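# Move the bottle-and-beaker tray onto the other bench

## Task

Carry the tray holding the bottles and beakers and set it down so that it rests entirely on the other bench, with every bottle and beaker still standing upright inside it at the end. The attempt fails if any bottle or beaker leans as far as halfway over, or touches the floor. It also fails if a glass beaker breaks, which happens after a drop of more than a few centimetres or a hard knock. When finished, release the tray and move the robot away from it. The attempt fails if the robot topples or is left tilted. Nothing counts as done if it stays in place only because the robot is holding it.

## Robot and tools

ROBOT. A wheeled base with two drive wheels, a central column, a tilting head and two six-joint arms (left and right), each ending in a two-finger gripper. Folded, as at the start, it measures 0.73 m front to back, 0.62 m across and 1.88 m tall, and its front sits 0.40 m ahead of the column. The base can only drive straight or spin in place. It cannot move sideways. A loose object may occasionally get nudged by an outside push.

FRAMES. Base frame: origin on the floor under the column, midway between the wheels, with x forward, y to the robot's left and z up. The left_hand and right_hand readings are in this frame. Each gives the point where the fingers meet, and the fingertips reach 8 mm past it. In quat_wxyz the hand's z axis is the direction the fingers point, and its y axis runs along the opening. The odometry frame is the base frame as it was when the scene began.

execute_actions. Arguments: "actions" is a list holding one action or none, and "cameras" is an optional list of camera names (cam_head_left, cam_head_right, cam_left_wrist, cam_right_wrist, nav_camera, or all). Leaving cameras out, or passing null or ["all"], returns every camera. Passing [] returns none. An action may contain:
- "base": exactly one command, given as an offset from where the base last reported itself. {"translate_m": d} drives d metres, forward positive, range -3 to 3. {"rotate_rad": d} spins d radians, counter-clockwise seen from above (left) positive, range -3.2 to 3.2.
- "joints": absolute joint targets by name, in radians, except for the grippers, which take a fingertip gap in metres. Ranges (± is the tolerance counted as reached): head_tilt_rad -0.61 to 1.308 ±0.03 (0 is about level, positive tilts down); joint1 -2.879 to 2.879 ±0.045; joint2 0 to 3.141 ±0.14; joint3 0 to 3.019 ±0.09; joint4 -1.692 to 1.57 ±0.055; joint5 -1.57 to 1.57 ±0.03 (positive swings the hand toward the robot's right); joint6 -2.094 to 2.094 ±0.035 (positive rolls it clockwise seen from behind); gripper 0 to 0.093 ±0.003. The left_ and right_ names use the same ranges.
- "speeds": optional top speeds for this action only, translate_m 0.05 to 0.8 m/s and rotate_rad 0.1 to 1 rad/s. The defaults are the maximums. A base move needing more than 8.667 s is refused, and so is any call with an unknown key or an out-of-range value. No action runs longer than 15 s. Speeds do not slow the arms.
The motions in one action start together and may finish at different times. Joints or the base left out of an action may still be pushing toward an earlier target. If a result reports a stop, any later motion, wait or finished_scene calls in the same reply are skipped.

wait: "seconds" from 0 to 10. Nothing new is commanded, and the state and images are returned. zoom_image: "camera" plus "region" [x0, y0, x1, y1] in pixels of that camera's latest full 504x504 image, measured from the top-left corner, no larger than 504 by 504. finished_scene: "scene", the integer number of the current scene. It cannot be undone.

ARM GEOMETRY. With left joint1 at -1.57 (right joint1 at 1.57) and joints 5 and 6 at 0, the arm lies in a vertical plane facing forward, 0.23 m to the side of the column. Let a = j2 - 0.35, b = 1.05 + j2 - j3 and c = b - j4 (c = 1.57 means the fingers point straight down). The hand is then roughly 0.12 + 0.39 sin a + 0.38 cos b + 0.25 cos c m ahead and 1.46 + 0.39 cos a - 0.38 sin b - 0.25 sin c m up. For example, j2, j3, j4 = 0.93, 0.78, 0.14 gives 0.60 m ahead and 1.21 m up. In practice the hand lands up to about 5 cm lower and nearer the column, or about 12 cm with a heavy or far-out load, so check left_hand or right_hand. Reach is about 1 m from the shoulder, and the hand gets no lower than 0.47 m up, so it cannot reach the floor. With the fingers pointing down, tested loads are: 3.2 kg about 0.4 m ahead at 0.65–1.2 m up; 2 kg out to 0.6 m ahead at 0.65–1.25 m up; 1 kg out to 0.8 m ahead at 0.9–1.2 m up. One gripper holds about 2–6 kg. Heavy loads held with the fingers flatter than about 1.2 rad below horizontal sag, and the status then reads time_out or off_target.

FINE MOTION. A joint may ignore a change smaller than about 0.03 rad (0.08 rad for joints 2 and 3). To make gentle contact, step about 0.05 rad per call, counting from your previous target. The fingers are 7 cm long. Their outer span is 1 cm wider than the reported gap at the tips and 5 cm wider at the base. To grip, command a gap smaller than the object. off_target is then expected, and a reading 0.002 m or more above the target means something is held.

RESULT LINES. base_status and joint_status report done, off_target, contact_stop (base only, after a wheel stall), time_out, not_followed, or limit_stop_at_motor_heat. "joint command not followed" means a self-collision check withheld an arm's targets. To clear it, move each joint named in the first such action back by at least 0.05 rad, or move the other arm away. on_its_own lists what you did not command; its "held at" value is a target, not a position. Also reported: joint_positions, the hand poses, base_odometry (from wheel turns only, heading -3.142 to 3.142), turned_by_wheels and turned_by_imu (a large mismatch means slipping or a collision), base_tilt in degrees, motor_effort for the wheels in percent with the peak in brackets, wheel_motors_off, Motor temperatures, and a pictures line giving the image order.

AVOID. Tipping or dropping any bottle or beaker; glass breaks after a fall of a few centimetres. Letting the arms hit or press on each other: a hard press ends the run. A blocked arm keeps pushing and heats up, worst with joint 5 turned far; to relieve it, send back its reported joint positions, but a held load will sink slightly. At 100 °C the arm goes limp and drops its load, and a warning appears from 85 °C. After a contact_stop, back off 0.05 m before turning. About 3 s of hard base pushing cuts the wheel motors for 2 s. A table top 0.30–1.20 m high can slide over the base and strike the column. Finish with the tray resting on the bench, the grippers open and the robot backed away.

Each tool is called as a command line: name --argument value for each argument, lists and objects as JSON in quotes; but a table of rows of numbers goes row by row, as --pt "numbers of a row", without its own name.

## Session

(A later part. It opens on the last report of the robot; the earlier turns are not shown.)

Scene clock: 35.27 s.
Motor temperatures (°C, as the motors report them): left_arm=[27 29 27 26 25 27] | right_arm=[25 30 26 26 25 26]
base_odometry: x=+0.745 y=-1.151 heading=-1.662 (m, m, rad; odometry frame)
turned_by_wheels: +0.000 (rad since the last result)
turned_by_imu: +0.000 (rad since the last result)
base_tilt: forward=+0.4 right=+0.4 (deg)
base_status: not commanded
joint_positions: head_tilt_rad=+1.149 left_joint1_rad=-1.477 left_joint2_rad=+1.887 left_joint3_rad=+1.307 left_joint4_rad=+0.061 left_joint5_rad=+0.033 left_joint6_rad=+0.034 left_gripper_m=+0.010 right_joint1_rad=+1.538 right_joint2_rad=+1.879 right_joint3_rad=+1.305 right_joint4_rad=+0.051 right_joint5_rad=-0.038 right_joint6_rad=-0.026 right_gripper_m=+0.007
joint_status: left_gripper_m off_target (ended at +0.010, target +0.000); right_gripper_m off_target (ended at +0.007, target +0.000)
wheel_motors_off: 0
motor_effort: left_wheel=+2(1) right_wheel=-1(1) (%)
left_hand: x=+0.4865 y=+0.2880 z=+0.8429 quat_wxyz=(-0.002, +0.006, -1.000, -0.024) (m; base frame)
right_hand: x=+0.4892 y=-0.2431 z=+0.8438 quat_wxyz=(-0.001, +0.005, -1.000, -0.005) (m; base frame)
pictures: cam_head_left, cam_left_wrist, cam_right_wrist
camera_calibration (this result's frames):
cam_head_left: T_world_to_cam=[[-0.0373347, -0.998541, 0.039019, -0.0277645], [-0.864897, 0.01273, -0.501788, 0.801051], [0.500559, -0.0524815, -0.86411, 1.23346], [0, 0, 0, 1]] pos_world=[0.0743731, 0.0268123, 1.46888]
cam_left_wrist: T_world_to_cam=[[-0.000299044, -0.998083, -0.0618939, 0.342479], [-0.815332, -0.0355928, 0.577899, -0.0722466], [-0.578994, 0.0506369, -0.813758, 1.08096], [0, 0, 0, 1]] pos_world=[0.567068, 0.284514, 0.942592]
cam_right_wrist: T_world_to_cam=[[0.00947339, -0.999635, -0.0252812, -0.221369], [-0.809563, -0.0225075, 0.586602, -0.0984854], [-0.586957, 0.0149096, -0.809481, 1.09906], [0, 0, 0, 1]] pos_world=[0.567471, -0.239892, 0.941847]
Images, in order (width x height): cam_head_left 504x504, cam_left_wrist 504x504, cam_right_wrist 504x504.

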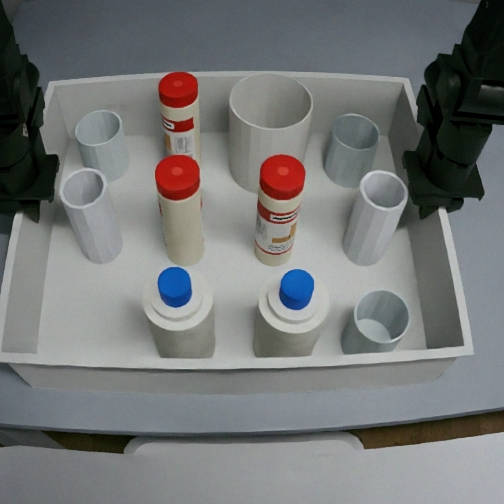

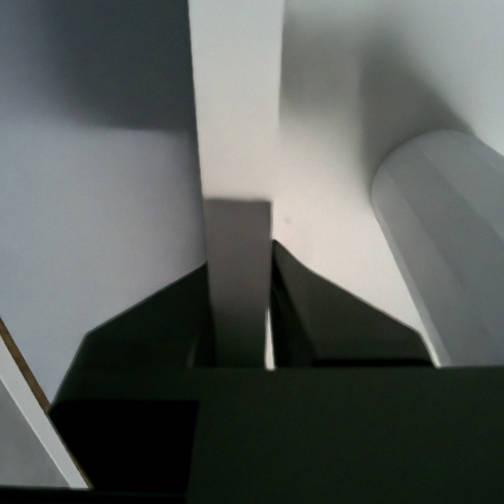

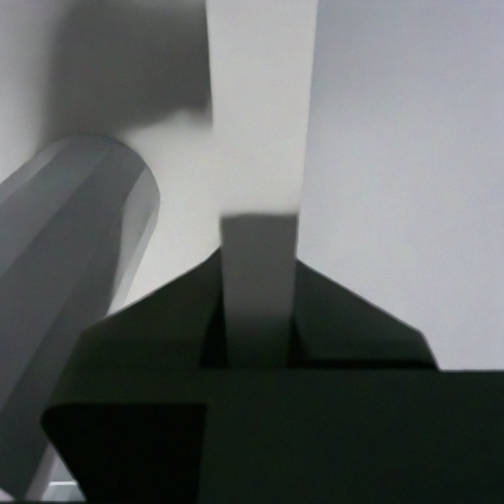

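execute_actions --actions '[{"joints":{"left_joint1_rad":-1.477,"right_joint1_rad":1.535,"left_joint2_rad":1.80,"left_joint3_rad":1.21,"right_joint2_rad":1.80,"right_joint3_rad":1.21}}]' --cameras '["cam_head_left"]'

execute_actions --actions '[{"joints":{"left_joint2_rad":1.73,"left_joint3_rad":1.16,"right_joint2_rad":1.73,"right_joint3_rad":1.16}}]' --cameras '["cam_head_left"]'

execute_actions --actions '[{"joints":{"left_joint2_rad":1.66,"left_joint3_rad":1.11,"right_joint2_rad":1.66,"right_joint3_rad":1.11}}]' --cameras '["cam_head_left","cam_right_wrist"]'

Scene clock: 36.67 s.
Motor temperatures (°C, as the motors report them): left_arm=[27 29 27 26 26 27] | right_arm=[25 31 26 26 25 26]
base_odometry: x=+0.745 y=-1.151 heading=-1.662 (m, m, rad; odometry frame)
turned_by_wheels: +0.000 (rad since the last result)
turned_by_imu: +0.000 (rad since the last result)
base_tilt: forward=+0.4 right=+0.4 (deg)
base_status: not commanded
joint_positions: head_tilt_rad=+1.149 left_joint1_rad=-1.475 left_joint2_rad=+1.870 left_joint3_rad=+1.227 left_joint4_rad=+0.078 left_joint5_rad=+0.039 left_joint6_rad=+0.037 left_gripper_m=+0.010 right_joint1_rad=+1.531 right_joint2_rad=+1.869 right_joint3_rad=+1.230 right_joint4_rad=+0.076 right_joint5_rad=-0.046 right_joint6_rad=-0.032 right_gripper_m=+0.007
joint_status: all done
wheel_motors_off: 0
motor_effort: left_wheel=+2(3) right_wheel=-1(3) (%)
left_hand: x=+0.4509 y=+0.2857 z=+0.8517 quat_wxyz=(+0.021, +0.007, -1.000, -0.021) (m; base frame)
right_hand: x=+0.4542 y=-0.2463 z=+0.8499 quat_wxyz=(+0.020, +0.005, -1.000, -0.006) (m; base frame)
pictures: cam_head_left
camera_calibration (this result's frames):
cam_head_left: T_world_to_cam=[[-0.0373347, -0.998541, 0.039019, -0.0277645], [-0.864897, 0.01273, -0.501787, 0.801051], [0.500558, -0.0524815, -0.86411, 1.23346], [0, 0, 0, 1]] pos_world=[0.0743731, 0.0268123, 1.46888]
Images, in order (width x height): cam_head_left 504x504.

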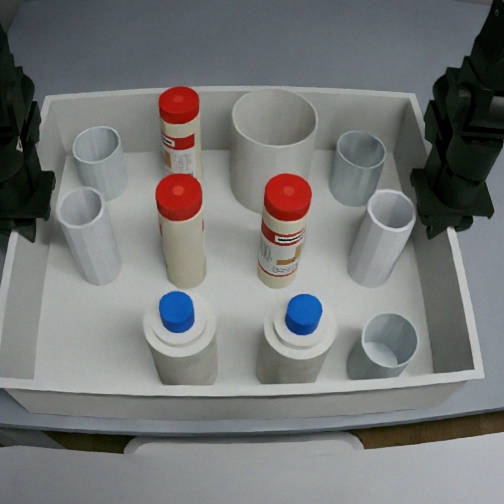

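Scene clock: 37.63 s.
Motor temperatures (°C, as the motors report them): left_arm=[27 29 27 26 26 27] | right_arm=[25 31 26 26 26 26]
base_odometry: x=+0.745 y=-1.151 heading=-1.662 (m, m, rad; odometry frame)
turned_by_wheels: +0.000 (rad since the last result)
turned_by_imu: +0.000 (rad since the last result)
base_tilt: forward=+0.4 right=+0.4 (deg)
base_status: not commanded
joint_positions: head_tilt_rad=+1.149 left_joint1_rad=-1.475 left_joint2_rad=+1.800 left_joint3_rad=+1.178 left_joint4_rad=+0.080 left_joint5_rad=+0.039 left_joint6_rad=+0.037 left_gripper_m=+0.010 right_joint1_rad=+1.527 right_joint2_rad=+1.802 right_joint3_rad=+1.183 right_joint4_rad=+0.077 right_joint5_rad=-0.048 right_joint6_rad=-0.033 right_gripper_m=+0.007
joint_status: all done
wheel_motors_off: 0
motor_effort: left_wheel=+1(2) right_wheel=-1(2) (%)
left_hand: x=+0.4626 y=+0.2841 z=+0.8774 quat_wxyz=(+0.009, +0.006, -1.000, -0.021) (m; base frame)
right_hand: x=+0.4649 y=-0.2476 z=+0.8749 quat_wxyz=(+0.009, +0.005, -1.000, -0.005) (m; base frame)
pictures: cam_head_left
camera_calibration (this result's frames):
cam_head_left: T_world_to_cam=[[-0.0373347, -0.998541, 0.039019, -0.0277645], [-0.864897, 0.01273, -0.501787, 0.801051], [0.500558, -0.0524815, -0.864111, 1.23346], [0, 0, 0, 1]] pos_world=[0.0743731, 0.0268123, 1.46888]
Images, in order (width x height): cam_head_left 504x504.

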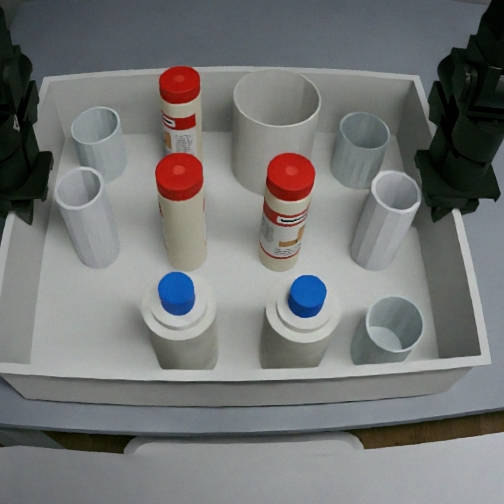

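Scene clock: 38.50 s.
Motor temperatures (°C, as the motors report them): left_arm=[27 29 27 26 26 27] | right_arm=[25 31 26 26 26 26]
base_odometry: x=+0.745 y=-1.151 heading=-1.662 (m, m, rad; odometry frame)
turned_by_wheels: +0.000 (rad since the last result)
turned_by_imu: +0.000 (rad since the last result)
base_tilt: forward=+0.4 right=+0.4 (deg)
base_status: not commanded
joint_positions: head_tilt_rad=+1.149 left_joint1_rad=-1.474 left_joint2_rad=+1.733 left_joint3_rad=+1.125 left_joint4_rad=+0.079 left_joint5_rad=+0.039 left_joint6_rad=+0.037 left_gripper_m=+0.010 right_joint1_rad=+1.524 right_joint2_rad=+1.736 right_joint3_rad=+1.130 right_joint4_rad=+0.077 right_joint5_rad=-0.051 right_joint6_rad=-0.034 right_gripper_m=+0.007
joint_status: all done
wheel_motors_off: 0
motor_effort: left_wheel=+1(2) right_wheel=-1(2) (%)
left_hand: x=+0.4669 y=+0.2828 z=+0.9022 quat_wxyz=(+0.003, +0.006, -1.000, -0.022) (m; base frame)
right_hand: x=+0.4694 y=-0.2487 z=+0.8996 quat_wxyz=(+0.002, +0.005, -1.000, -0.005) (m; base frame)
pictures: cam_head_left, cam_right_wrist
camera_calibration (this result's frames):
cam_head_left: T_world_to_cam=[[-0.0373347, -0.998541, 0.039019, -0.0277645], [-0.864897, 0.01273, -0.501787, 0.801051], [0.500559, -0.0524815, -0.86411, 1.23346], [0, 0, 0, 1]] pos_world=[0.0743731, 0.0268123, 1.46888]
cam_right_wrist: T_world_to_cam=[[0.00966665, -0.999629, -0.025451, -0.225255], [-0.806152, -0.0228496, 0.591267, -0.153213], [-0.59163, 0.0148018, -0.806074, 1.13172], [0, 0, 0, 1]] pos_world=[0.548226, -0.245424, 0.99711]
Images, in order (width x height): cam_head_left 504x504, cam_right_wrist 504x504.

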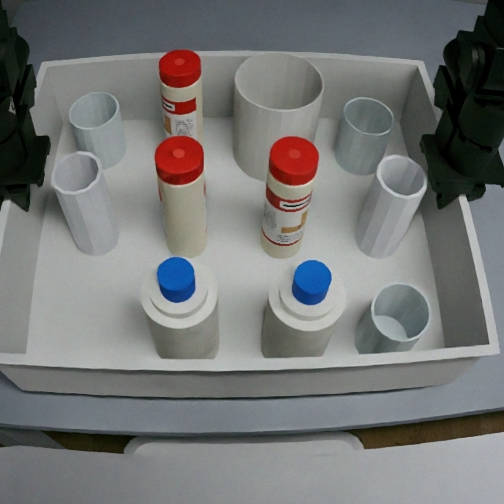

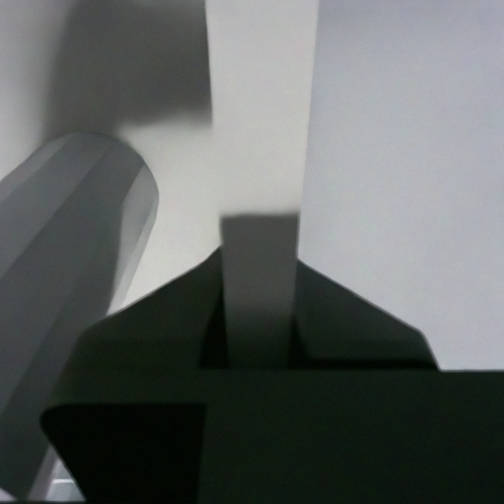

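execute_actions --actions '[{"base":{"translate_m":-1.0},"speeds":{"translate_m":0.25},"joints":{"head_tilt_rad":0.75}}]' --cameras '["cam_head_left"]'

execute_actions --actions '[{"base":{"rotate_rad":-2.595},"speeds":{"rotate_rad":0.5}}]' --cameras '["cam_head_left","nav_camera"]'

execute_actions --actions '[{"base":{"translate_m":0.667},"speeds":{"translate_m":0.25}}]' --cameras '["nav_camera"]'

execute_actions --actions '[{"base":{"rotate_rad":-0.62},"speeds":{"rotate_rad":0.4}}]' --cameras '["cam_head_left","nav_camera"]'

Scene clock: 45.03 s.
Motor temperatures (°C, as the motors report them): left_arm=[27 31 27 26 28 27] | right_arm=[25 32 26 26 28 26]
base_odometry: x=+0.836 y=-0.155 heading=-1.661 (m, m, rad; odometry frame)
turned_by_wheels: +0.000 (rad since the last result)
turned_by_imu: +0.000 (rad since the last result)
base_tilt: forward=+0.4 right=+0.4 (deg)
base_status: done
joint_positions: head_tilt_rad=+0.766 left_joint1_rad=-1.474 left_joint2_rad=+1.729 left_joint3_rad=+1.118 left_joint4_rad=+0.078 left_joint5_rad=+0.039 left_joint6_rad=+0.036 left_gripper_m=+0.010 right_joint1_rad=+1.524 right_joint2_rad=+1.732 right_joint3_rad=+1.125 right_joint4_rad=+0.077 right_joint5_rad=-0.051 right_joint6_rad=-0.035 right_gripper_m=+0.007
joint_status: all done
wheel_motors_off: 0
motor_effort: left_wheel=+0(43) right_wheel=+0(35) (%)
left_hand: x=+0.4649 y=+0.2828 z=+0.9039 quat_wxyz=(+0.005, +0.006, -1.000, -0.022) (m; base frame)
right_hand: x=+0.4685 y=-0.2484 z=+0.9009 quat_wxyz=(+0.003, +0.006, -1.000, -0.005) (m; base frame)
pictures: cam_head_left
camera_calibration (this result's frames):
cam_head_left: T_world_to_cam=[[-0.0492057, -0.998541, 0.0222521, -0.00134991], [-0.61491, 0.01273, -0.788495, 1.23008], [0.787061, -0.0524815, -0.614639, 0.834946], [0, 0, 0, 1]] pos_world=[0.0991695, 0.0268123, 1.48313]
Images, in order (width x height): cam_head_left 504x504.

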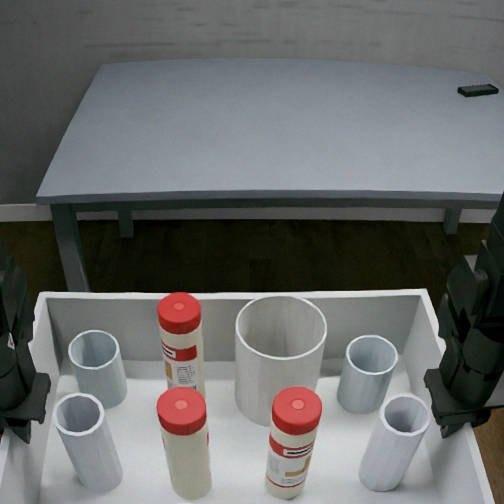

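Scene clock: 51.30 s.
Motor temperatures (°C, as the motors report them): left_arm=[27 31 27 26 30 27] | right_arm=[25 33 26 26 30 26]
base_odometry: x=+0.836 y=-0.155 heading=+2.028 (m, m, rad; odometry frame)
turned_by_wheels: -2.594 (rad since the last result)
turned_by_imu: -2.577 (rad since the last result)
base_tilt: forward=+0.4 right=+0.4 (deg)
base_status: done
joint_positions: head_tilt_rad=+0.766 left_joint1_rad=-1.477 left_joint2_rad=+1.729 left_joint3_rad=+1.118 left_joint4_rad=+0.078 left_joint5_rad=+0.042 left_joint6_rad=+0.035 left_gripper_m=+0.009 right_joint1_rad=+1.520 right_joint2_rad=+1.732 right_joint3_rad=+1.127 right_joint4_rad=+0.077 right_joint5_rad=-0.052 right_joint6_rad=-0.037 right_gripper_m=+0.007
joint_status: not commanded
wheel_motors_off: 0
motor_effort: left_wheel=+6(58) right_wheel=-5(35) (%)
left_hand: x=+0.4650 y=+0.2806 z=+0.9038 quat_wxyz=(+0.005, +0.006, -1.000, -0.020) (m; base frame)
right_hand: x=+0.4694 y=-0.2508 z=+0.9009 quat_wxyz=(+0.002, +0.006, -1.000, -0.004) (m; base frame)
pictures: cam_head_left, nav_camera
camera_calibration (this result's frames):
cam_head_left: T_world_to_cam=[[-0.0492058, -0.998541, 0.022252, -0.00134975], [-0.614908, 0.01273, -0.788496, 1.23008], [0.787062, -0.0524815, -0.614637, 0.834943], [0, 0, 0, 1]] pos_world=[0.0991696, 0.0268123, 1.48313]
Images, in order (width x height): cam_head_left 504x504, nav_camera 504x504.

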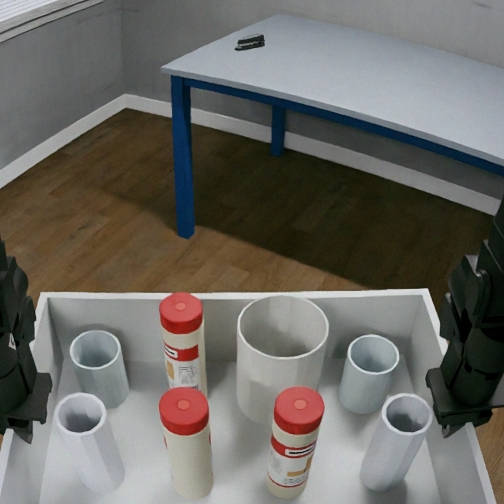

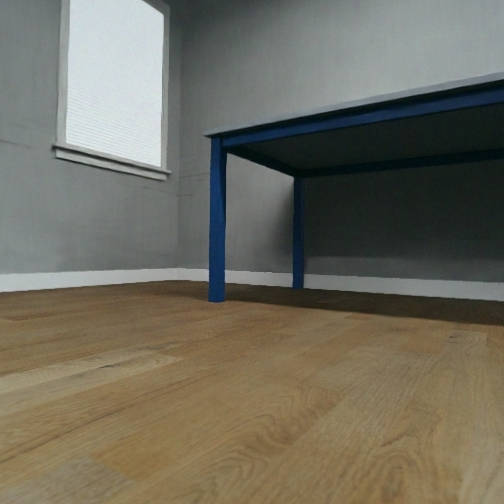

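Scene clock: 54.87 s.
Motor temperatures (°C, as the motors report them): left_arm=[27 32 27 26 30 27] | right_arm=[25 33 26 26 30 26]
base_odometry: x=+0.542 y=+0.443 heading=+2.027 (m, m, rad; odometry frame)
turned_by_wheels: +0.000 (rad since the last result)
turned_by_imu: -0.002 (rad since the last result)
base_tilt: forward=+0.4 right=+0.4 (deg)
base_status: done
joint_positions: head_tilt_rad=+0.765 left_joint1_rad=-1.477 left_joint2_rad=+1.728 left_joint3_rad=+1.129 left_joint4_rad=+0.080 left_joint5_rad=+0.042 left_joint6_rad=+0.035 left_gripper_m=+0.009 right_joint1_rad=+1.521 right_joint2_rad=+1.731 right_joint3_rad=+1.133 right_joint4_rad=+0.077 right_joint5_rad=-0.052 right_joint6_rad=-0.034 right_gripper_m=+0.007
joint_status: not commanded
wheel_motors_off: 0
motor_effort: left_wheel=+0(67) right_wheel=+0(45) (%)
left_hand: x=+0.4731 y=+0.2810 z=+0.9040 quat_wxyz=(-0.003, +0.006, -1.000, -0.020) (m; base frame)
right_hand: x=+0.4739 y=-0.2504 z=+0.9010 quat_wxyz=(-0.002, +0.005, -1.000, -0.004) (m; base frame)
pictures: nav_camera
Images, in order (width x height): nav_camera 504x504.

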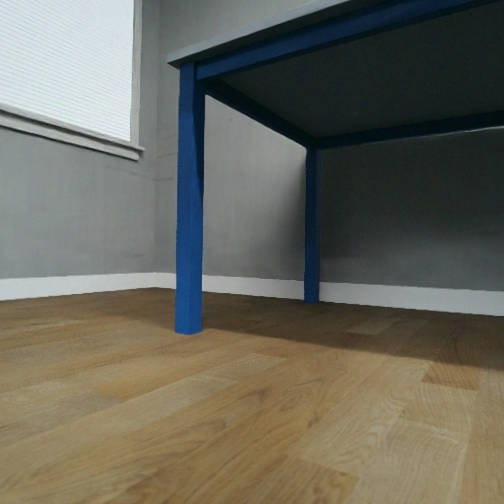

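Scene clock: 57.40 s.
Motor temperatures (°C, as the motors report them): left_arm=[27 32 27 26 31 27] | right_arm=[25 33 26 26 31 26]
base_odometry: x=+0.542 y=+0.443 heading=+1.408 (m, m, rad; odometry frame)
turned_by_wheels: -0.619 (rad since the last result)
turned_by_imu: -0.613 (rad since the last result)
base_tilt: forward=+0.4 right=+0.4 (deg)
base_status: done
joint_positions: head_tilt_rad=+0.765 left_joint1_rad=-1.478 left_joint2_rad=+1.728 left_joint3_rad=+1.129 left_joint4_rad=+0.079 left_joint5_rad=+0.042 left_joint6_rad=+0.037 left_gripper_m=+0.009 right_joint1_rad=+1.520 right_joint2_rad=+1.731 right_joint3_rad=+1.133 right_joint4_rad=+0.077 right_joint5_rad=-0.052 right_joint6_rad=-0.032 right_gripper_m=+0.007
joint_status: not commanded
wheel_motors_off: 0
motor_effort: left_wheel=+5(52) right_wheel=-4(47) (%)
left_hand: x=+0.4729 y=+0.2804 z=+0.9039 quat_wxyz=(-0.002, +0.005, -1.000, -0.019) (m; base frame)
right_hand: x=+0.4739 y=-0.2510 z=+0.9010 quat_wxyz=(-0.002, +0.004, -1.000, -0.004) (m; base frame)
pictures: cam_head_left, nav_camera
camera_calibration (this result's frames):
cam_head_left: T_world_to_cam=[[-0.0492201, -0.998541, 0.0222202, -0.00130004], [-0.614398, 0.01273, -0.788893, 1.23067], [0.787459, -0.0524815, -0.614128, 0.83414], [0, 0, 0, 1]] pos_world=[0.0992063, 0.0268123, 1.48316]
Images, in order (width x height): cam_head_left 504x504, nav_camera 504x504.

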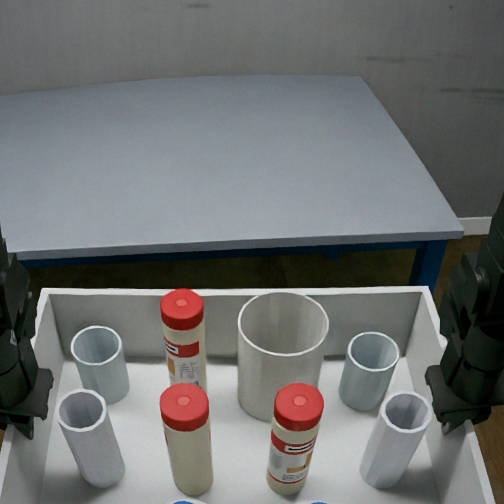

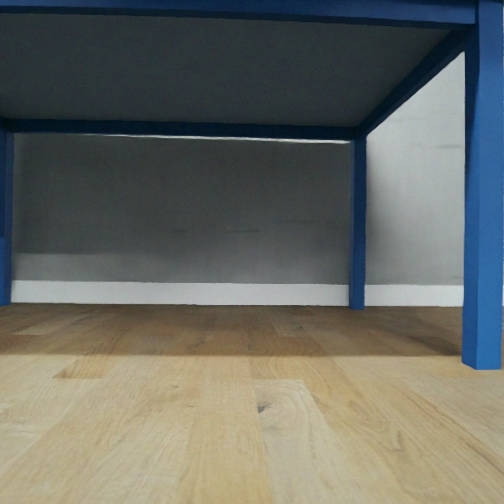

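execute_actions --actions '[{"base":{"translate_m":0.72},"speeds":{"translate_m":0.2},"joints":{"head_tilt_rad":1.25}}]' --cameras '["cam_head_left","cam_left_wrist","cam_right_wrist"]'

Scene clock: 62.53 s.
Motor temperatures (°C, as the motors report them): left_arm=[27 33 27 26 31 27] | right_arm=[25 34 26 26 32 26]
base_odometry: x=+0.658 y=+1.154 heading=+1.408 (m, m, rad; odometry frame)
turned_by_wheels: +0.000 (rad since the last result)
turned_by_imu: -0.003 (rad since the last result)
base_tilt: forward=+0.3 right=+0.4 (deg)
base_status: done
joint_positions: head_tilt_rad=+1.248 left_joint1_rad=-1.476 left_joint2_rad=+1.726 left_joint3_rad=+1.128 left_joint4_rad=+0.078 left_joint5_rad=+0.042 left_joint6_rad=+0.036 left_gripper_m=+0.009 right_joint1_rad=+1.521 right_joint2_rad=+1.731 right_joint3_rad=+1.132 right_joint4_rad=+0.077 right_joint5_rad=-0.052 right_joint6_rad=-0.033 right_gripper_m=+0.007
joint_status: all done
wheel_motors_off: 0
motor_effort: left_wheel=-1(67) right_wheel=+1(46) (%)
left_hand: x=+0.4731 y=+0.2812 z=+0.9045 quat_wxyz=(-0.002, +0.006, -1.000, -0.020) (m; base frame)
right_hand: x=+0.4736 y=-0.2505 z=+0.9013 quat_wxyz=(-0.001, +0.004, -1.000, -0.004) (m; base frame)
pictures: cam_head_left, cam_left_wrist, cam_right_wrist
camera_calibration (this result's frames):
cam_head_left: T_world_to_cam=[[-0.0333097, -0.998541, 0.0425067, -0.0333368], [-0.910117, 0.01273, -0.414155, 0.668358], [0.413009, -0.0524815, -0.909213, 1.30729], [0, 0, 0, 1]] pos_world=[0.0672496, 0.0268123, 1.46683]
cam_left_wrist: T_world_to_cam=[[-0.00204347, -0.998546, -0.0538625, 0.333138], [-0.815567, -0.029504, 0.57791, -0.120701], [-0.578659, 0.0451094, -0.814321, 1.12562], [0, 0, 0, 1]] pos_world=[0.553587, 0.278316, 1.00431]
cam_right_wrist: T_world_to_cam=[[0.0078622, -0.999679, -0.0240936, -0.227468], [-0.810472, -0.0204835, 0.585419, -0.14301], [-0.585725, 0.0149245, -0.810373, 1.13671], [0, 0, 0, 1]] pos_world=[0.551682, -0.247289, 0.999398]
Images, in order (width x height): cam_head_left 504x504, cam_left_wrist 504x504, cam_right_wrist 504x504.

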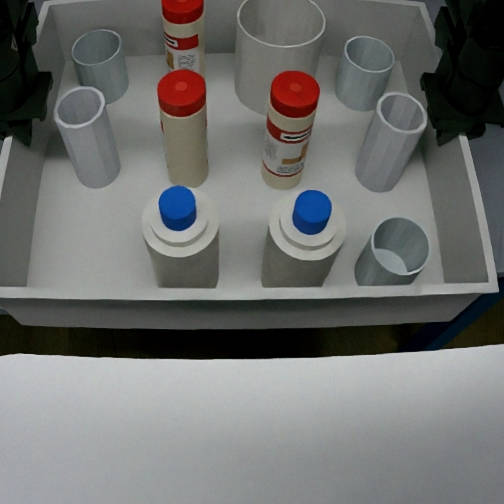

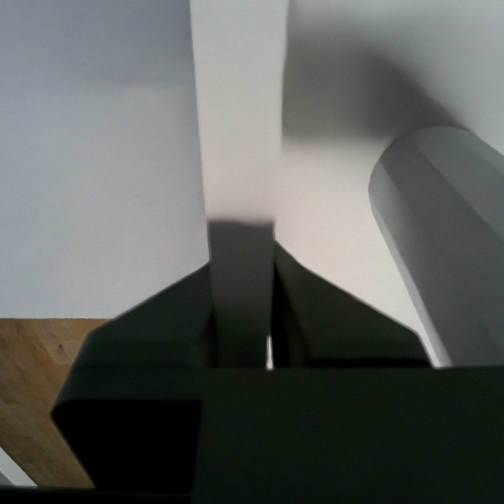

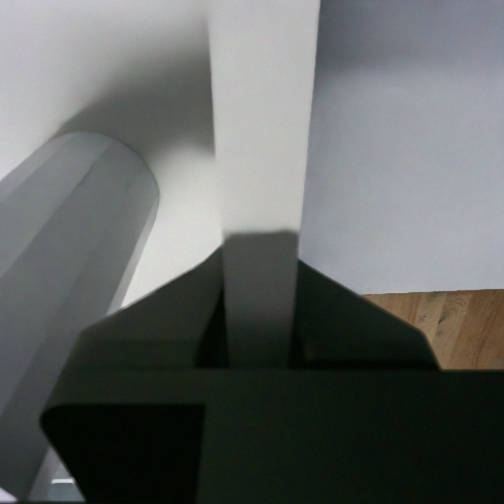

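execute_actions --actions '[{"base":{"rotate_rad":0.07},"speeds":{"rotate_rad":0.2}}]' --cameras '[]'

execute_actions --actions '[{"base":{"translate_m":0.12},"speeds":{"translate_m":0.1}}]' --cameras '["cam_head_left","cam_left_wrist","cam_right_wrist"]'

Scene clock: 64.10 s.
Motor temperatures (°C, as the motors report them): left_arm=[27 33 27 26 32 27] | right_arm=[25 34 26 26 32 26]
base_odometry: x=+0.658 y=+1.154 heading=+1.476 (m, m, rad; odometry frame)
turned_by_wheels: +0.068 (rad since the last result)
turned_by_imu: +0.068 (rad since the last result)
base_tilt: forward=+0.5 right=+0.5 (deg)
base_status: done
joint_positions: head_tilt_rad=+1.248 left_joint1_rad=-1.470 left_joint2_rad=+1.726 left_joint3_rad=+1.128 left_joint4_rad=+0.078 left_joint5_rad=+0.045 left_joint6_rad=+0.038 left_gripper_m=+0.009 right_joint1_rad=+1.527 right_joint2_rad=+1.731 right_joint3_rad=+1.132 right_joint4_rad=+0.077 right_joint5_rad=-0.049 right_joint6_rad=-0.031 right_gripper_m=+0.007
joint_status: not commanded
wheel_motors_off: 0
motor_effort: left_wheel=-1(42) right_wheel=+1(31) (%)
left_hand: x=+0.4729 y=+0.2850 z=+0.9048 quat_wxyz=(-0.002, +0.006, -1.000, -0.021) (m; base frame)
right_hand: x=+0.4736 y=-0.2466 z=+0.9011 quat_wxyz=(-0.001, +0.004, -1.000, -0.006) (m; base frame)
pictures: none
No camera images: the call's "cameras" was empty. Leave "cameras" out to get every camera's image.

Scene clock: 66.07 s.
Motor temperatures (°C, as the motors report them): left_arm=[27 33 27 26 32 27] | right_arm=[25 34 26 26 32 26]
base_odometry: x=+0.670 y=+1.274 heading=+1.477 (m, m, rad; odometry frame)
turned_by_wheels: +0.001 (rad since the last result)
turned_by_imu: +0.000 (rad since the last result)
base_tilt: forward=+0.4 right=+0.5 (deg)
base_status: done
joint_positions: head_tilt_rad=+1.248 left_joint1_rad=-1.470 left_joint2_rad=+1.726 left_joint3_rad=+1.125 left_joint4_rad=+0.080 left_joint5_rad=+0.045 left_joint6_rad=+0.038 left_gripper_m=+0.009 right_joint1_rad=+1.526 right_joint2_rad=+1.731 right_joint3_rad=+1.133 right_joint4_rad=+0.077 right_joint5_rad=-0.050 right_joint6_rad=-0.033 right_gripper_m=+0.007
joint_status: not commanded
wheel_motors_off: 0
motor_effort: left_wheel=+1(60) right_wheel=-1(37) (%)
left_hand: x=+0.4718 y=+0.2849 z=+0.9050 quat_wxyz=(-0.002, +0.006, -1.000, -0.021) (m; base frame)
right_hand: x=+0.4744 y=-0.2470 z=+0.9011 quat_wxyz=(-0.002, +0.005, -1.000, -0.006) (m; base frame)
pictures: cam_head_left, cam_left_wrist, cam_right_wrist
camera_calibration (this result's frames):
cam_head_left: T_world_to_cam=[[-0.0332842, -0.998541, 0.0425267, -0.0333689], [-0.910366, 0.01273, -0.413607, 0.667527], [0.412462, -0.0524815, -0.909462, 1.3077], [0, 0, 0, 1]] pos_world=[0.0672056, 0.0268123, 1.46682]
cam_left_wrist: T_world_to_cam=[[-0.000701059, -0.99843, -0.0560154, 0.338149], [-0.815137, -0.0318774, 0.578391, -0.121864], [-0.579268, 0.0460657, -0.813834, 1.12472], [0, 0, 0, 1]] pos_world=[0.552414, 0.281922, 1.00476]
cam_right_wrist: T_world_to_cam=[[0.0104079, -0.999589, -0.0267243, -0.222828], [-0.811051, -0.0240711, 0.58448, -0.141986], [-0.584883, 0.0155915, -0.810968, 1.13729], [0, 0, 0, 1]] pos_world=[0.552343, -0.243886, 0.999338]
Images, in order (width x height): cam_head_left 504x504, cam_left_wrist 504x504, cam_right_wrist 504x504.

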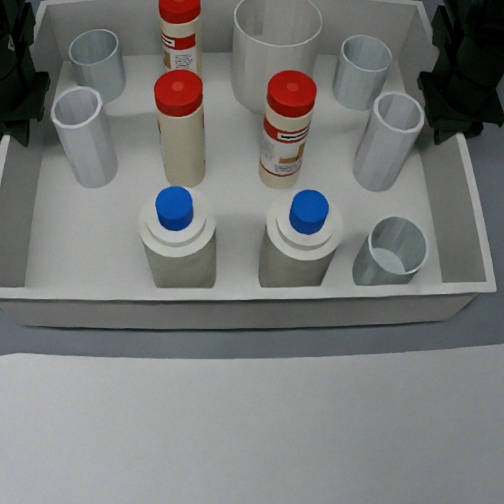

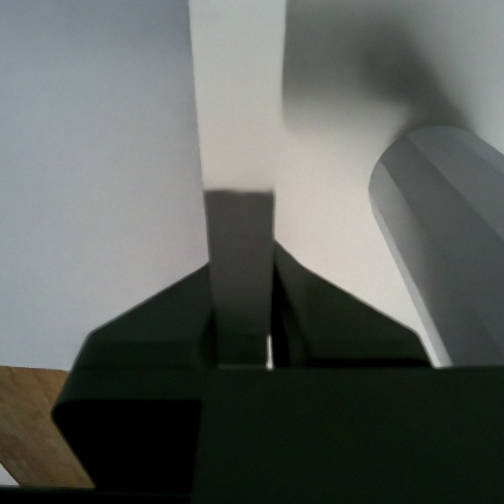

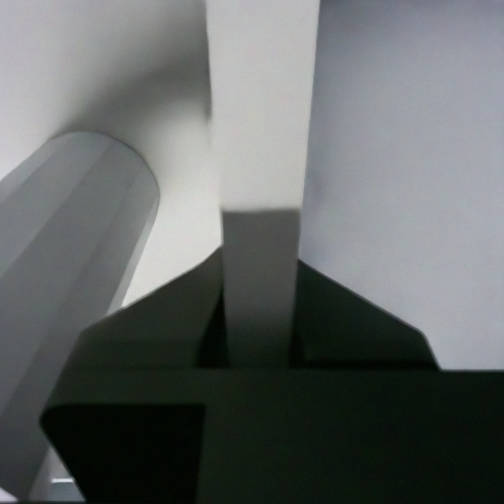

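execute_actions --actions '[{"base":{"translate_m":0.03},"speeds":{"translate_m":0.08}}]' --cameras '[]'

execute_actions --actions '[{"joints":{"left_joint2_rad":1.76,"left_joint3_rad":1.21,"right_joint2_rad":1.76,"right_joint3_rad":1.21}}]' --cameras '[]'

execute_actions --actions '[{"joints":{"left_joint2_rad":1.82,"left_joint3_rad":1.26,"right_joint2_rad":1.82,"right_joint3_rad":1.26}}]' --cameras '["cam_head_left"]'

execute_actions --actions '[{"joints":{"left_joint2_rad":1.86,"left_joint3_rad":1.30,"right_joint2_rad":1.86,"right_joint3_rad":1.30}}]' --cameras '[]'

execute_actions --actions '[{"joints":{"left_joint2_rad":1.90,"left_joint3_rad":1.33,"right_joint2_rad":1.90,"right_joint3_rad":1.33}}]' --cameras '["cam_head_left","cam_left_wrist"]'

Scene clock: 68.30 s.
Motor temperatures (°C, as the motors report them): left_arm=[27 33 27 26 32 27] | right_arm=[25 34 26 26 32 26]
base_odometry: x=+0.673 y=+1.304 heading=+1.477 (m, m, rad; odometry frame)
turned_by_wheels: +0.001 (rad since the last result)
turned_by_imu: +0.000 (rad since the last result)
base_tilt: forward=+0.4 right=+0.4 (deg)
base_status: done
joint_positions: head_tilt_rad=+1.248 left_joint1_rad=-1.470 left_joint2_rad=+1.726 left_joint3_rad=+1.124 left_joint4_rad=+0.080 left_joint5_rad=+0.045 left_joint6_rad=+0.038 left_gripper_m=+0.009 right_joint1_rad=+1.526 right_joint2_rad=+1.731 right_joint3_rad=+1.131 right_joint4_rad=+0.077 right_joint5_rad=-0.050 right_joint6_rad=-0.033 right_gripper_m=+0.007
joint_status: not commanded
wheel_motors_off: 0
motor_effort: left_wheel=+1(45) right_wheel=-1(34) (%)
left_hand: x=+0.4706 y=+0.2848 z=+0.9051 quat_wxyz=(-0.001, +0.006, -1.000, -0.021) (m; base frame)
right_hand: x=+0.4732 y=-0.2470 z=+0.9012 quat_wxyz=(-0.001, +0.005, -1.000, -0.006) (m; base frame)
pictures: none
No camera images: the call's "cameras" was empty. Leave "cameras" out to get every camera's image.

Scene clock: 69.17 s.
Motor temperatures (°C, as the motors report them): left_arm=[27 33 27 26 33 27] | right_arm=[25 34 26 26 32 26]
base_odometry: x=+0.673 y=+1.304 heading=+1.477 (m, m, rad; odometry frame)
turned_by_wheels: +0.000 (rad since the last result)
turned_by_imu: +0.000 (rad since the last result)
base_tilt: forward=+0.4 right=+0.4 (deg)
base_status: not commanded
joint_positions: head_tilt_rad=+1.248 left_joint1_rad=-1.474 left_joint2_rad=+1.810 left_joint3_rad=+1.227 left_joint4_rad=+0.078 left_joint5_rad=+0.046 left_joint6_rad=+0.035 left_gripper_m=+0.009 right_joint1_rad=+1.529 right_joint2_rad=+1.813 right_joint3_rad=+1.230 right_joint4_rad=+0.080 right_joint5_rad=-0.049 right_joint6_rad=-0.030 right_gripper_m=+0.007
joint_status: all done
wheel_motors_off: 0
motor_effort: left_wheel=+3(3) right_wheel=-2(3) (%)
left_hand: x=+0.4868 y=+0.2853 z=+0.8725 quat_wxyz=(-0.010, +0.006, -1.000, -0.019) (m; base frame)
right_hand: x=+0.4886 y=-0.2471 z=+0.8694 quat_wxyz=(-0.010, +0.005, -1.000, -0.006) (m; base frame)
pictures: none
No camera images: the call's "cameras" was empty. Leave "cameras" out to get every camera's image.

Scene clock: 69.97 s.
Motor temperatures (°C, as the motors report them): left_arm=[27 33 27 26 33 27] | right_arm=[25 34 26 26 32 26]
base_odometry: x=+0.673 y=+1.304 heading=+1.477 (m, m, rad; odometry frame)
turned_by_wheels: +0.000 (rad since the last result)
turned_by_imu: +0.000 (rad since the last result)
base_tilt: forward=+0.5 right=+0.4 (deg)
base_status: not commanded
joint_positions: head_tilt_rad=+1.248 left_joint1_rad=-1.476 left_joint2_rad=+1.868 left_joint3_rad=+1.273 left_joint4_rad=+0.078 left_joint5_rad=+0.048 left_joint6_rad=+0.033 left_gripper_m=+0.009 right_joint1_rad=+1.531 right_joint2_rad=+1.866 right_joint3_rad=+1.276 right_joint4_rad=+0.080 right_joint5_rad=-0.046 right_joint6_rad=-0.032 right_gripper_m=+0.007
joint_status: all done
wheel_motors_off: 0
motor_effort: left_wheel=+4(5) right_wheel=-2(3) (%)
left_hand: x=+0.4818 y=+0.2853 z=+0.8506 quat_wxyz=(-0.004, +0.007, -1.000, -0.017) (m; base frame)
right_hand: x=+0.4856 y=-0.2468 z=+0.8492 quat_wxyz=(-0.007, +0.006, -1.000, -0.006) (m; base frame)
pictures: cam_head_left
camera_calibration (this result's frames):
cam_head_left: T_world_to_cam=[[-0.0332762, -0.998541, 0.042533, -0.0333789], [-0.910444, 0.01273, -0.413437, 0.667268], [0.412292, -0.0524815, -0.909539, 1.30783], [0, 0, 0, 1]] pos_world=[0.0671919, 0.0268123, 1.46682]
Images, in order (width x height): cam_head_left 504x504.

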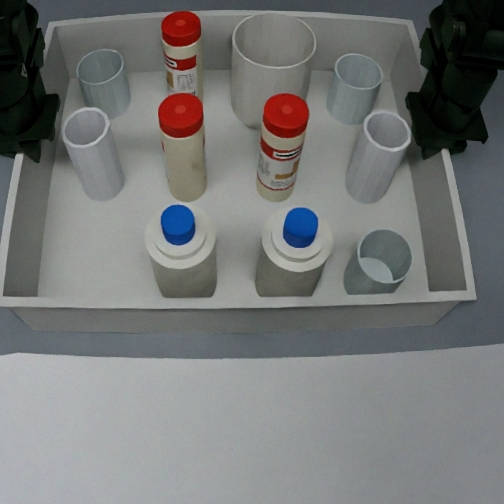

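Scene clock: 70.53 s.
Motor temperatures (°C, as the motors report them): left_arm=[27 33 27 26 33 27] | right_arm=[25 34 26 26 32 26]
base_odometry: x=+0.673 y=+1.304 heading=+1.477 (m, m, rad; odometry frame)
turned_by_wheels: +0.000 (rad since the last result)
turned_by_imu: +0.000 (rad since the last result)
base_tilt: forward=+0.4 right=+0.4 (deg)
base_status: not commanded
joint_positions: head_tilt_rad=+1.248 left_joint1_rad=-1.476 left_joint2_rad=+1.886 left_joint3_rad=+1.298 left_joint4_rad=+0.066 left_joint5_rad=+0.048 left_joint6_rad=+0.035 left_gripper_m=+0.009 right_joint1_rad=+1.531 right_joint2_rad=+1.879 right_joint3_rad=+1.296 right_joint4_rad=+0.067 right_joint5_rad=-0.046 right_joint6_rad=-0.033 right_gripper_m=+0.007
joint_status: all done
wheel_motors_off: 0
motor_effort: left_wheel=+3(4) right_wheel=-3(4) (%)
left_hand: x=+0.4828 y=+0.2858 z=+0.8434 quat_wxyz=(-0.001, +0.006, -1.000, -0.017) (m; base frame)
right_hand: x=+0.4870 y=-0.2465 z=+0.8440 quat_wxyz=(-0.004, +0.007, -1.000, -0.006) (m; base frame)
pictures: none
No camera images: the call's "cameras" was empty. Leave "cameras" out to get every camera's image.

Scene clock: 71.07 s.
Motor temperatures (°C, as the motors report them): left_arm=[27 33 27 26 33 27] | right_arm=[25 34 26 26 32 26]
base_odometry: x=+0.673 y=+1.304 heading=+1.477 (m, m, rad; odometry frame)
turned_by_wheels: +0.000 (rad since the last result)
turned_by_imu: +0.000 (rad since the last result)
base_tilt: forward=+0.4 right=+0.4 (deg)
base_status: not commanded
joint_positions: head_tilt_rad=+1.248 left_joint1_rad=-1.476 left_joint2_rad=+1.887 left_joint3_rad=+1.302 left_joint4_rad=+0.059 left_joint5_rad=+0.048 left_joint6_rad=+0.035 left_gripper_m=+0.009 right_joint1_rad=+1.531 right_joint2_rad=+1.880 right_joint3_rad=+1.299 right_joint4_rad=+0.062 right_joint5_rad=-0.046 right_joint6_rad=-0.033 right_gripper_m=+0.007
joint_status: all done
wheel_motors_off: 0
motor_effort: left_wheel=+3(3) right_wheel=-2(4) (%)
left_hand: x=+0.4829 y=+0.2859 z=+0.8428 quat_wxyz=(+0.001, +0.007, -1.000, -0.017) (m; base frame)
right_hand: x=+0.4875 y=-0.2465 z=+0.8435 quat_wxyz=(-0.003, +0.007, -1.000, -0.006) (m; base frame)
pictures: cam_head_left, cam_left_wrist
camera_calibration (this result's frames):
cam_head_left: T_world_to_cam=[[-0.0332762, -0.998541, 0.042533, -0.0333789], [-0.910444, 0.01273, -0.413437, 0.667268], [0.412292, -0.0524815, -0.909539, 1.30783], [0, 0, 0, 1]] pos_world=[0.0671919, 0.0268123, 1.46682]
cam_left_wrist: T_world_to_cam=[[-0.000495171, -0.998876, -0.0473898, 0.328408], [-0.811747, -0.0272746, 0.583372, -0.0839402], [-0.584009, 0.0387574, -0.810821, 1.08224], [0, 0, 0, 1]] pos_world=[0.564064, 0.283805, 0.942037]
Images, in order (width x height): cam_head_left 504x504, cam_left_wrist 504x504.

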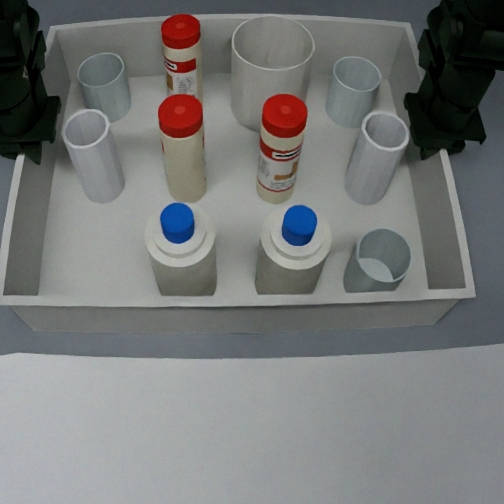

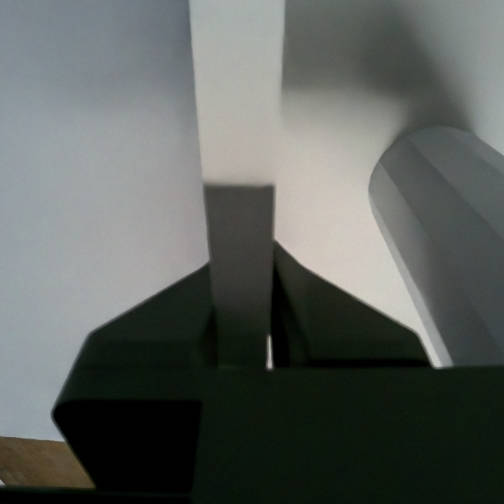

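execute_actions --actions '[{"joints":{"left_gripper_m":0.03,"right_gripper_m":0.03,"left_joint2_rad":1.887,"left_joint3_rad":1.305,"right_joint2_rad":1.88,"right_joint3_rad":1.302}}]' --cameras '["cam_head_left","cam_left_wrist","cam_right_wrist"]'

execute_actions --actions '[{"joints":{"left_joint2_rad":1.75,"left_joint3_rad":1.16,"right_joint2_rad":1.75,"right_joint3_rad":1.16}}]' --cameras '["cam_head_left","cam_left_wrist","cam_right_wrist"]'

Scene clock: 72.13 s.
Motor temperatures (°C, as the motors report them): left_arm=[27 33 27 26 33 27] | right_arm=[25 34 26 26 32 26]
base_odometry: x=+0.673 y=+1.304 heading=+1.477 (m, m, rad; odometry frame)
turned_by_wheels: +0.000 (rad since the last result)
turned_by_imu: +0.000 (rad since the last result)
base_tilt: forward=+0.3 right=+0.4 (deg)
base_status: not commanded
joint_positions: head_tilt_rad=+1.248 left_joint1_rad=-1.479 left_joint2_rad=+1.887 left_joint3_rad=+1.301 left_joint4_rad=+0.059 left_joint5_rad=+0.002 left_joint6_rad=+0.015 left_gripper_m=+0.030 right_joint1_rad=+1.536 right_joint2_rad=+1.880 right_joint3_rad=+1.298 right_joint4_rad=+0.062 right_joint5_rad=-0.003 right_joint6_rad=-0.009 right_gripper_m=+0.030
joint_status: all done
wheel_motors_off: 0
motor_effort: left_wheel=+3(3) right_wheel=-3(2) (%)
left_hand: x=+0.4819 y=+0.2918 z=+0.8431 quat_wxyz=(+0.002, +0.015, -0.999, -0.039) (m; base frame)
right_hand: x=+0.4865 y=-0.2508 z=+0.8435 quat_wxyz=(-0.002, -0.004, -1.000, +0.014) (m; base frame)
pictures: cam_head_left, cam_left_wrist, cam_right_wrist
camera_calibration (this result's frames):
cam_head_left: T_world_to_cam=[[-0.0332762, -0.998541, 0.042533, -0.0333789], [-0.910444, 0.01273, -0.413437, 0.667269], [0.412292, -0.0524815, -0.909539, 1.30783], [0, 0, 0, 1]] pos_world=[0.0671919, 0.0268123, 1.46682]
cam_left_wrist: T_world_to_cam=[[0.0170414, -0.995695, -0.0911151, 0.361822], [-0.809599, -0.0672173, 0.583122, -0.0739496], [-0.586736, 0.0638295, -0.807259, 1.07268], [0, 0, 0, 1]] pos_world=[0.563346, 0.286825, 0.942022]
cam_right_wrist: T_world_to_cam=[[-0.00884231, -0.999887, 0.0121692, -0.251837], [-0.810715, 0.0142924, 0.585266, -0.0897794], [-0.585374, -0.00469061, -0.81075, 1.0927], [0, 0, 0, 1]] pos_world=[0.564625, -0.2454, 0.941515]
Images, in order (width x height): cam_head_left 504x504, cam_left_wrist 504x504, cam_right_wrist 504x504.

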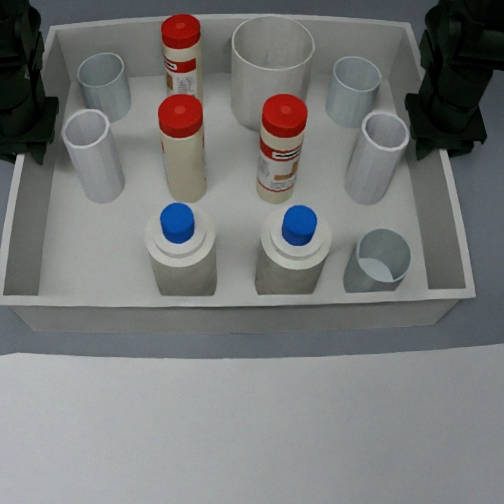

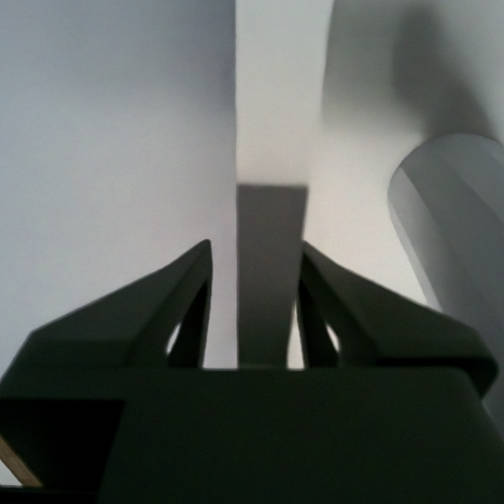

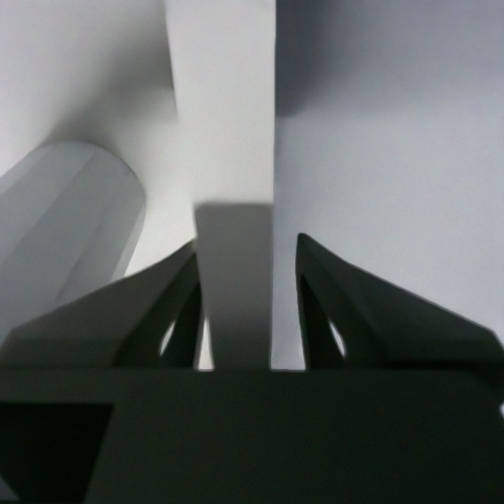

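Scene clock: 73.13 s.
Motor temperatures (°C, as the motors report them): left_arm=[27 33 27 26 32 27] | right_arm=[25 34 26 26 32 26]
base_odometry: x=+0.673 y=+1.304 heading=+1.477 (m, m, rad; odometry frame)
turned_by_wheels: +0.000 (rad since the last result)
turned_by_imu: +0.000 (rad since the last result)
base_tilt: forward=+0.5 right=+0.4 (deg)
base_status: not commanded
joint_positions: head_tilt_rad=+1.248 left_joint1_rad=-1.479 left_joint2_rad=+1.747 left_joint3_rad=+1.160 left_joint4_rad=+0.060 left_joint5_rad=+0.002 left_joint6_rad=+0.015 left_gripper_m=+0.030 right_joint1_rad=+1.536 right_joint2_rad=+1.755 right_joint3_rad=+1.162 right_joint4_rad=+0.062 right_joint5_rad=-0.003 right_joint6_rad=-0.009 right_gripper_m=+0.030
joint_status: all done
wheel_motors_off: 0
motor_effort: left_wheel=+3(4) right_wheel=-2(3) (%)
left_hand: x=+0.4767 y=+0.2873 z=+0.8966 quat_wxyz=(+0.002, +0.016, -0.999, -0.039) (m; base frame)
right_hand: x=+0.4750 y=-0.2492 z=+0.8916 quat_wxyz=(+0.004, -0.004, -1.000, +0.014) (m; base frame)
pictures: cam_head_left, cam_left_wrist, cam_right_wrist
camera_calibration (this result's frames):
cam_head_left: T_world_to_cam=[[-0.0332762, -0.998541, 0.042533, -0.0333789], [-0.910444, 0.01273, -0.413437, 0.667269], [0.412292, -0.0524815, -0.909539, 1.30783], [0, 0, 0, 1]] pos_world=[0.0671919, 0.0268123, 1.46682]
cam_left_wrist: T_world_to_cam=[[0.0174315, -0.995686, -0.0911384, 0.362118], [-0.810037, -0.0674977, 0.582481, -0.108823], [-0.586119, 0.063672, -0.807719, 1.11329], [0, 0, 0, 1]] pos_world=[0.558057, 0.282325, 0.995615]
cam_right_wrist: T_world_to_cam=[[-0.0094204, -0.999883, 0.0120791, -0.250496], [-0.804418, 0.0147532, 0.593881, -0.137799], [-0.59399, -0.00412206, -0.804462, 1.12365], [0, 0, 0, 1]] pos_world=[0.554227, -0.243802, 0.988795]
Images, in order (width x height): cam_head_left 504x504, cam_left_wrist 504x504, cam_right_wrist 504x504.

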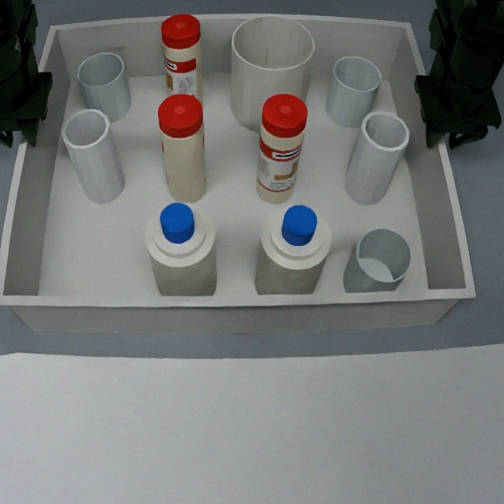

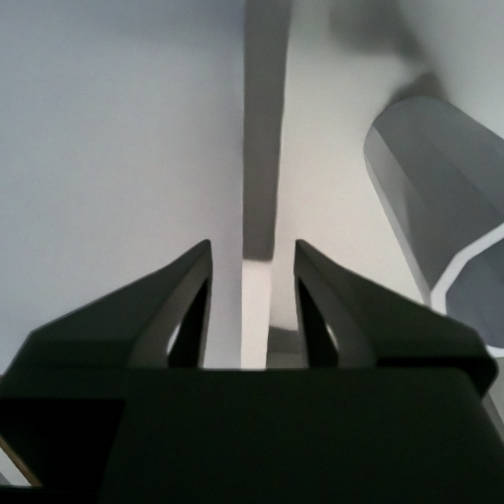

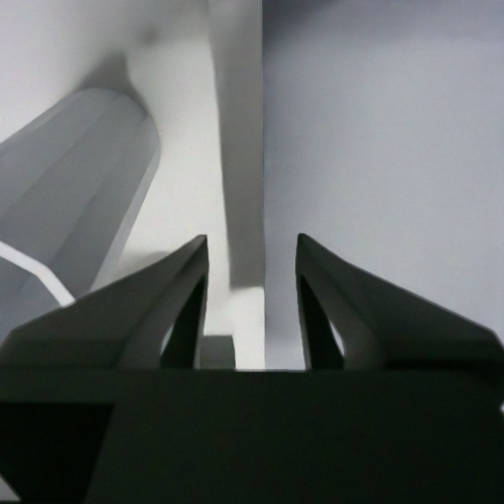

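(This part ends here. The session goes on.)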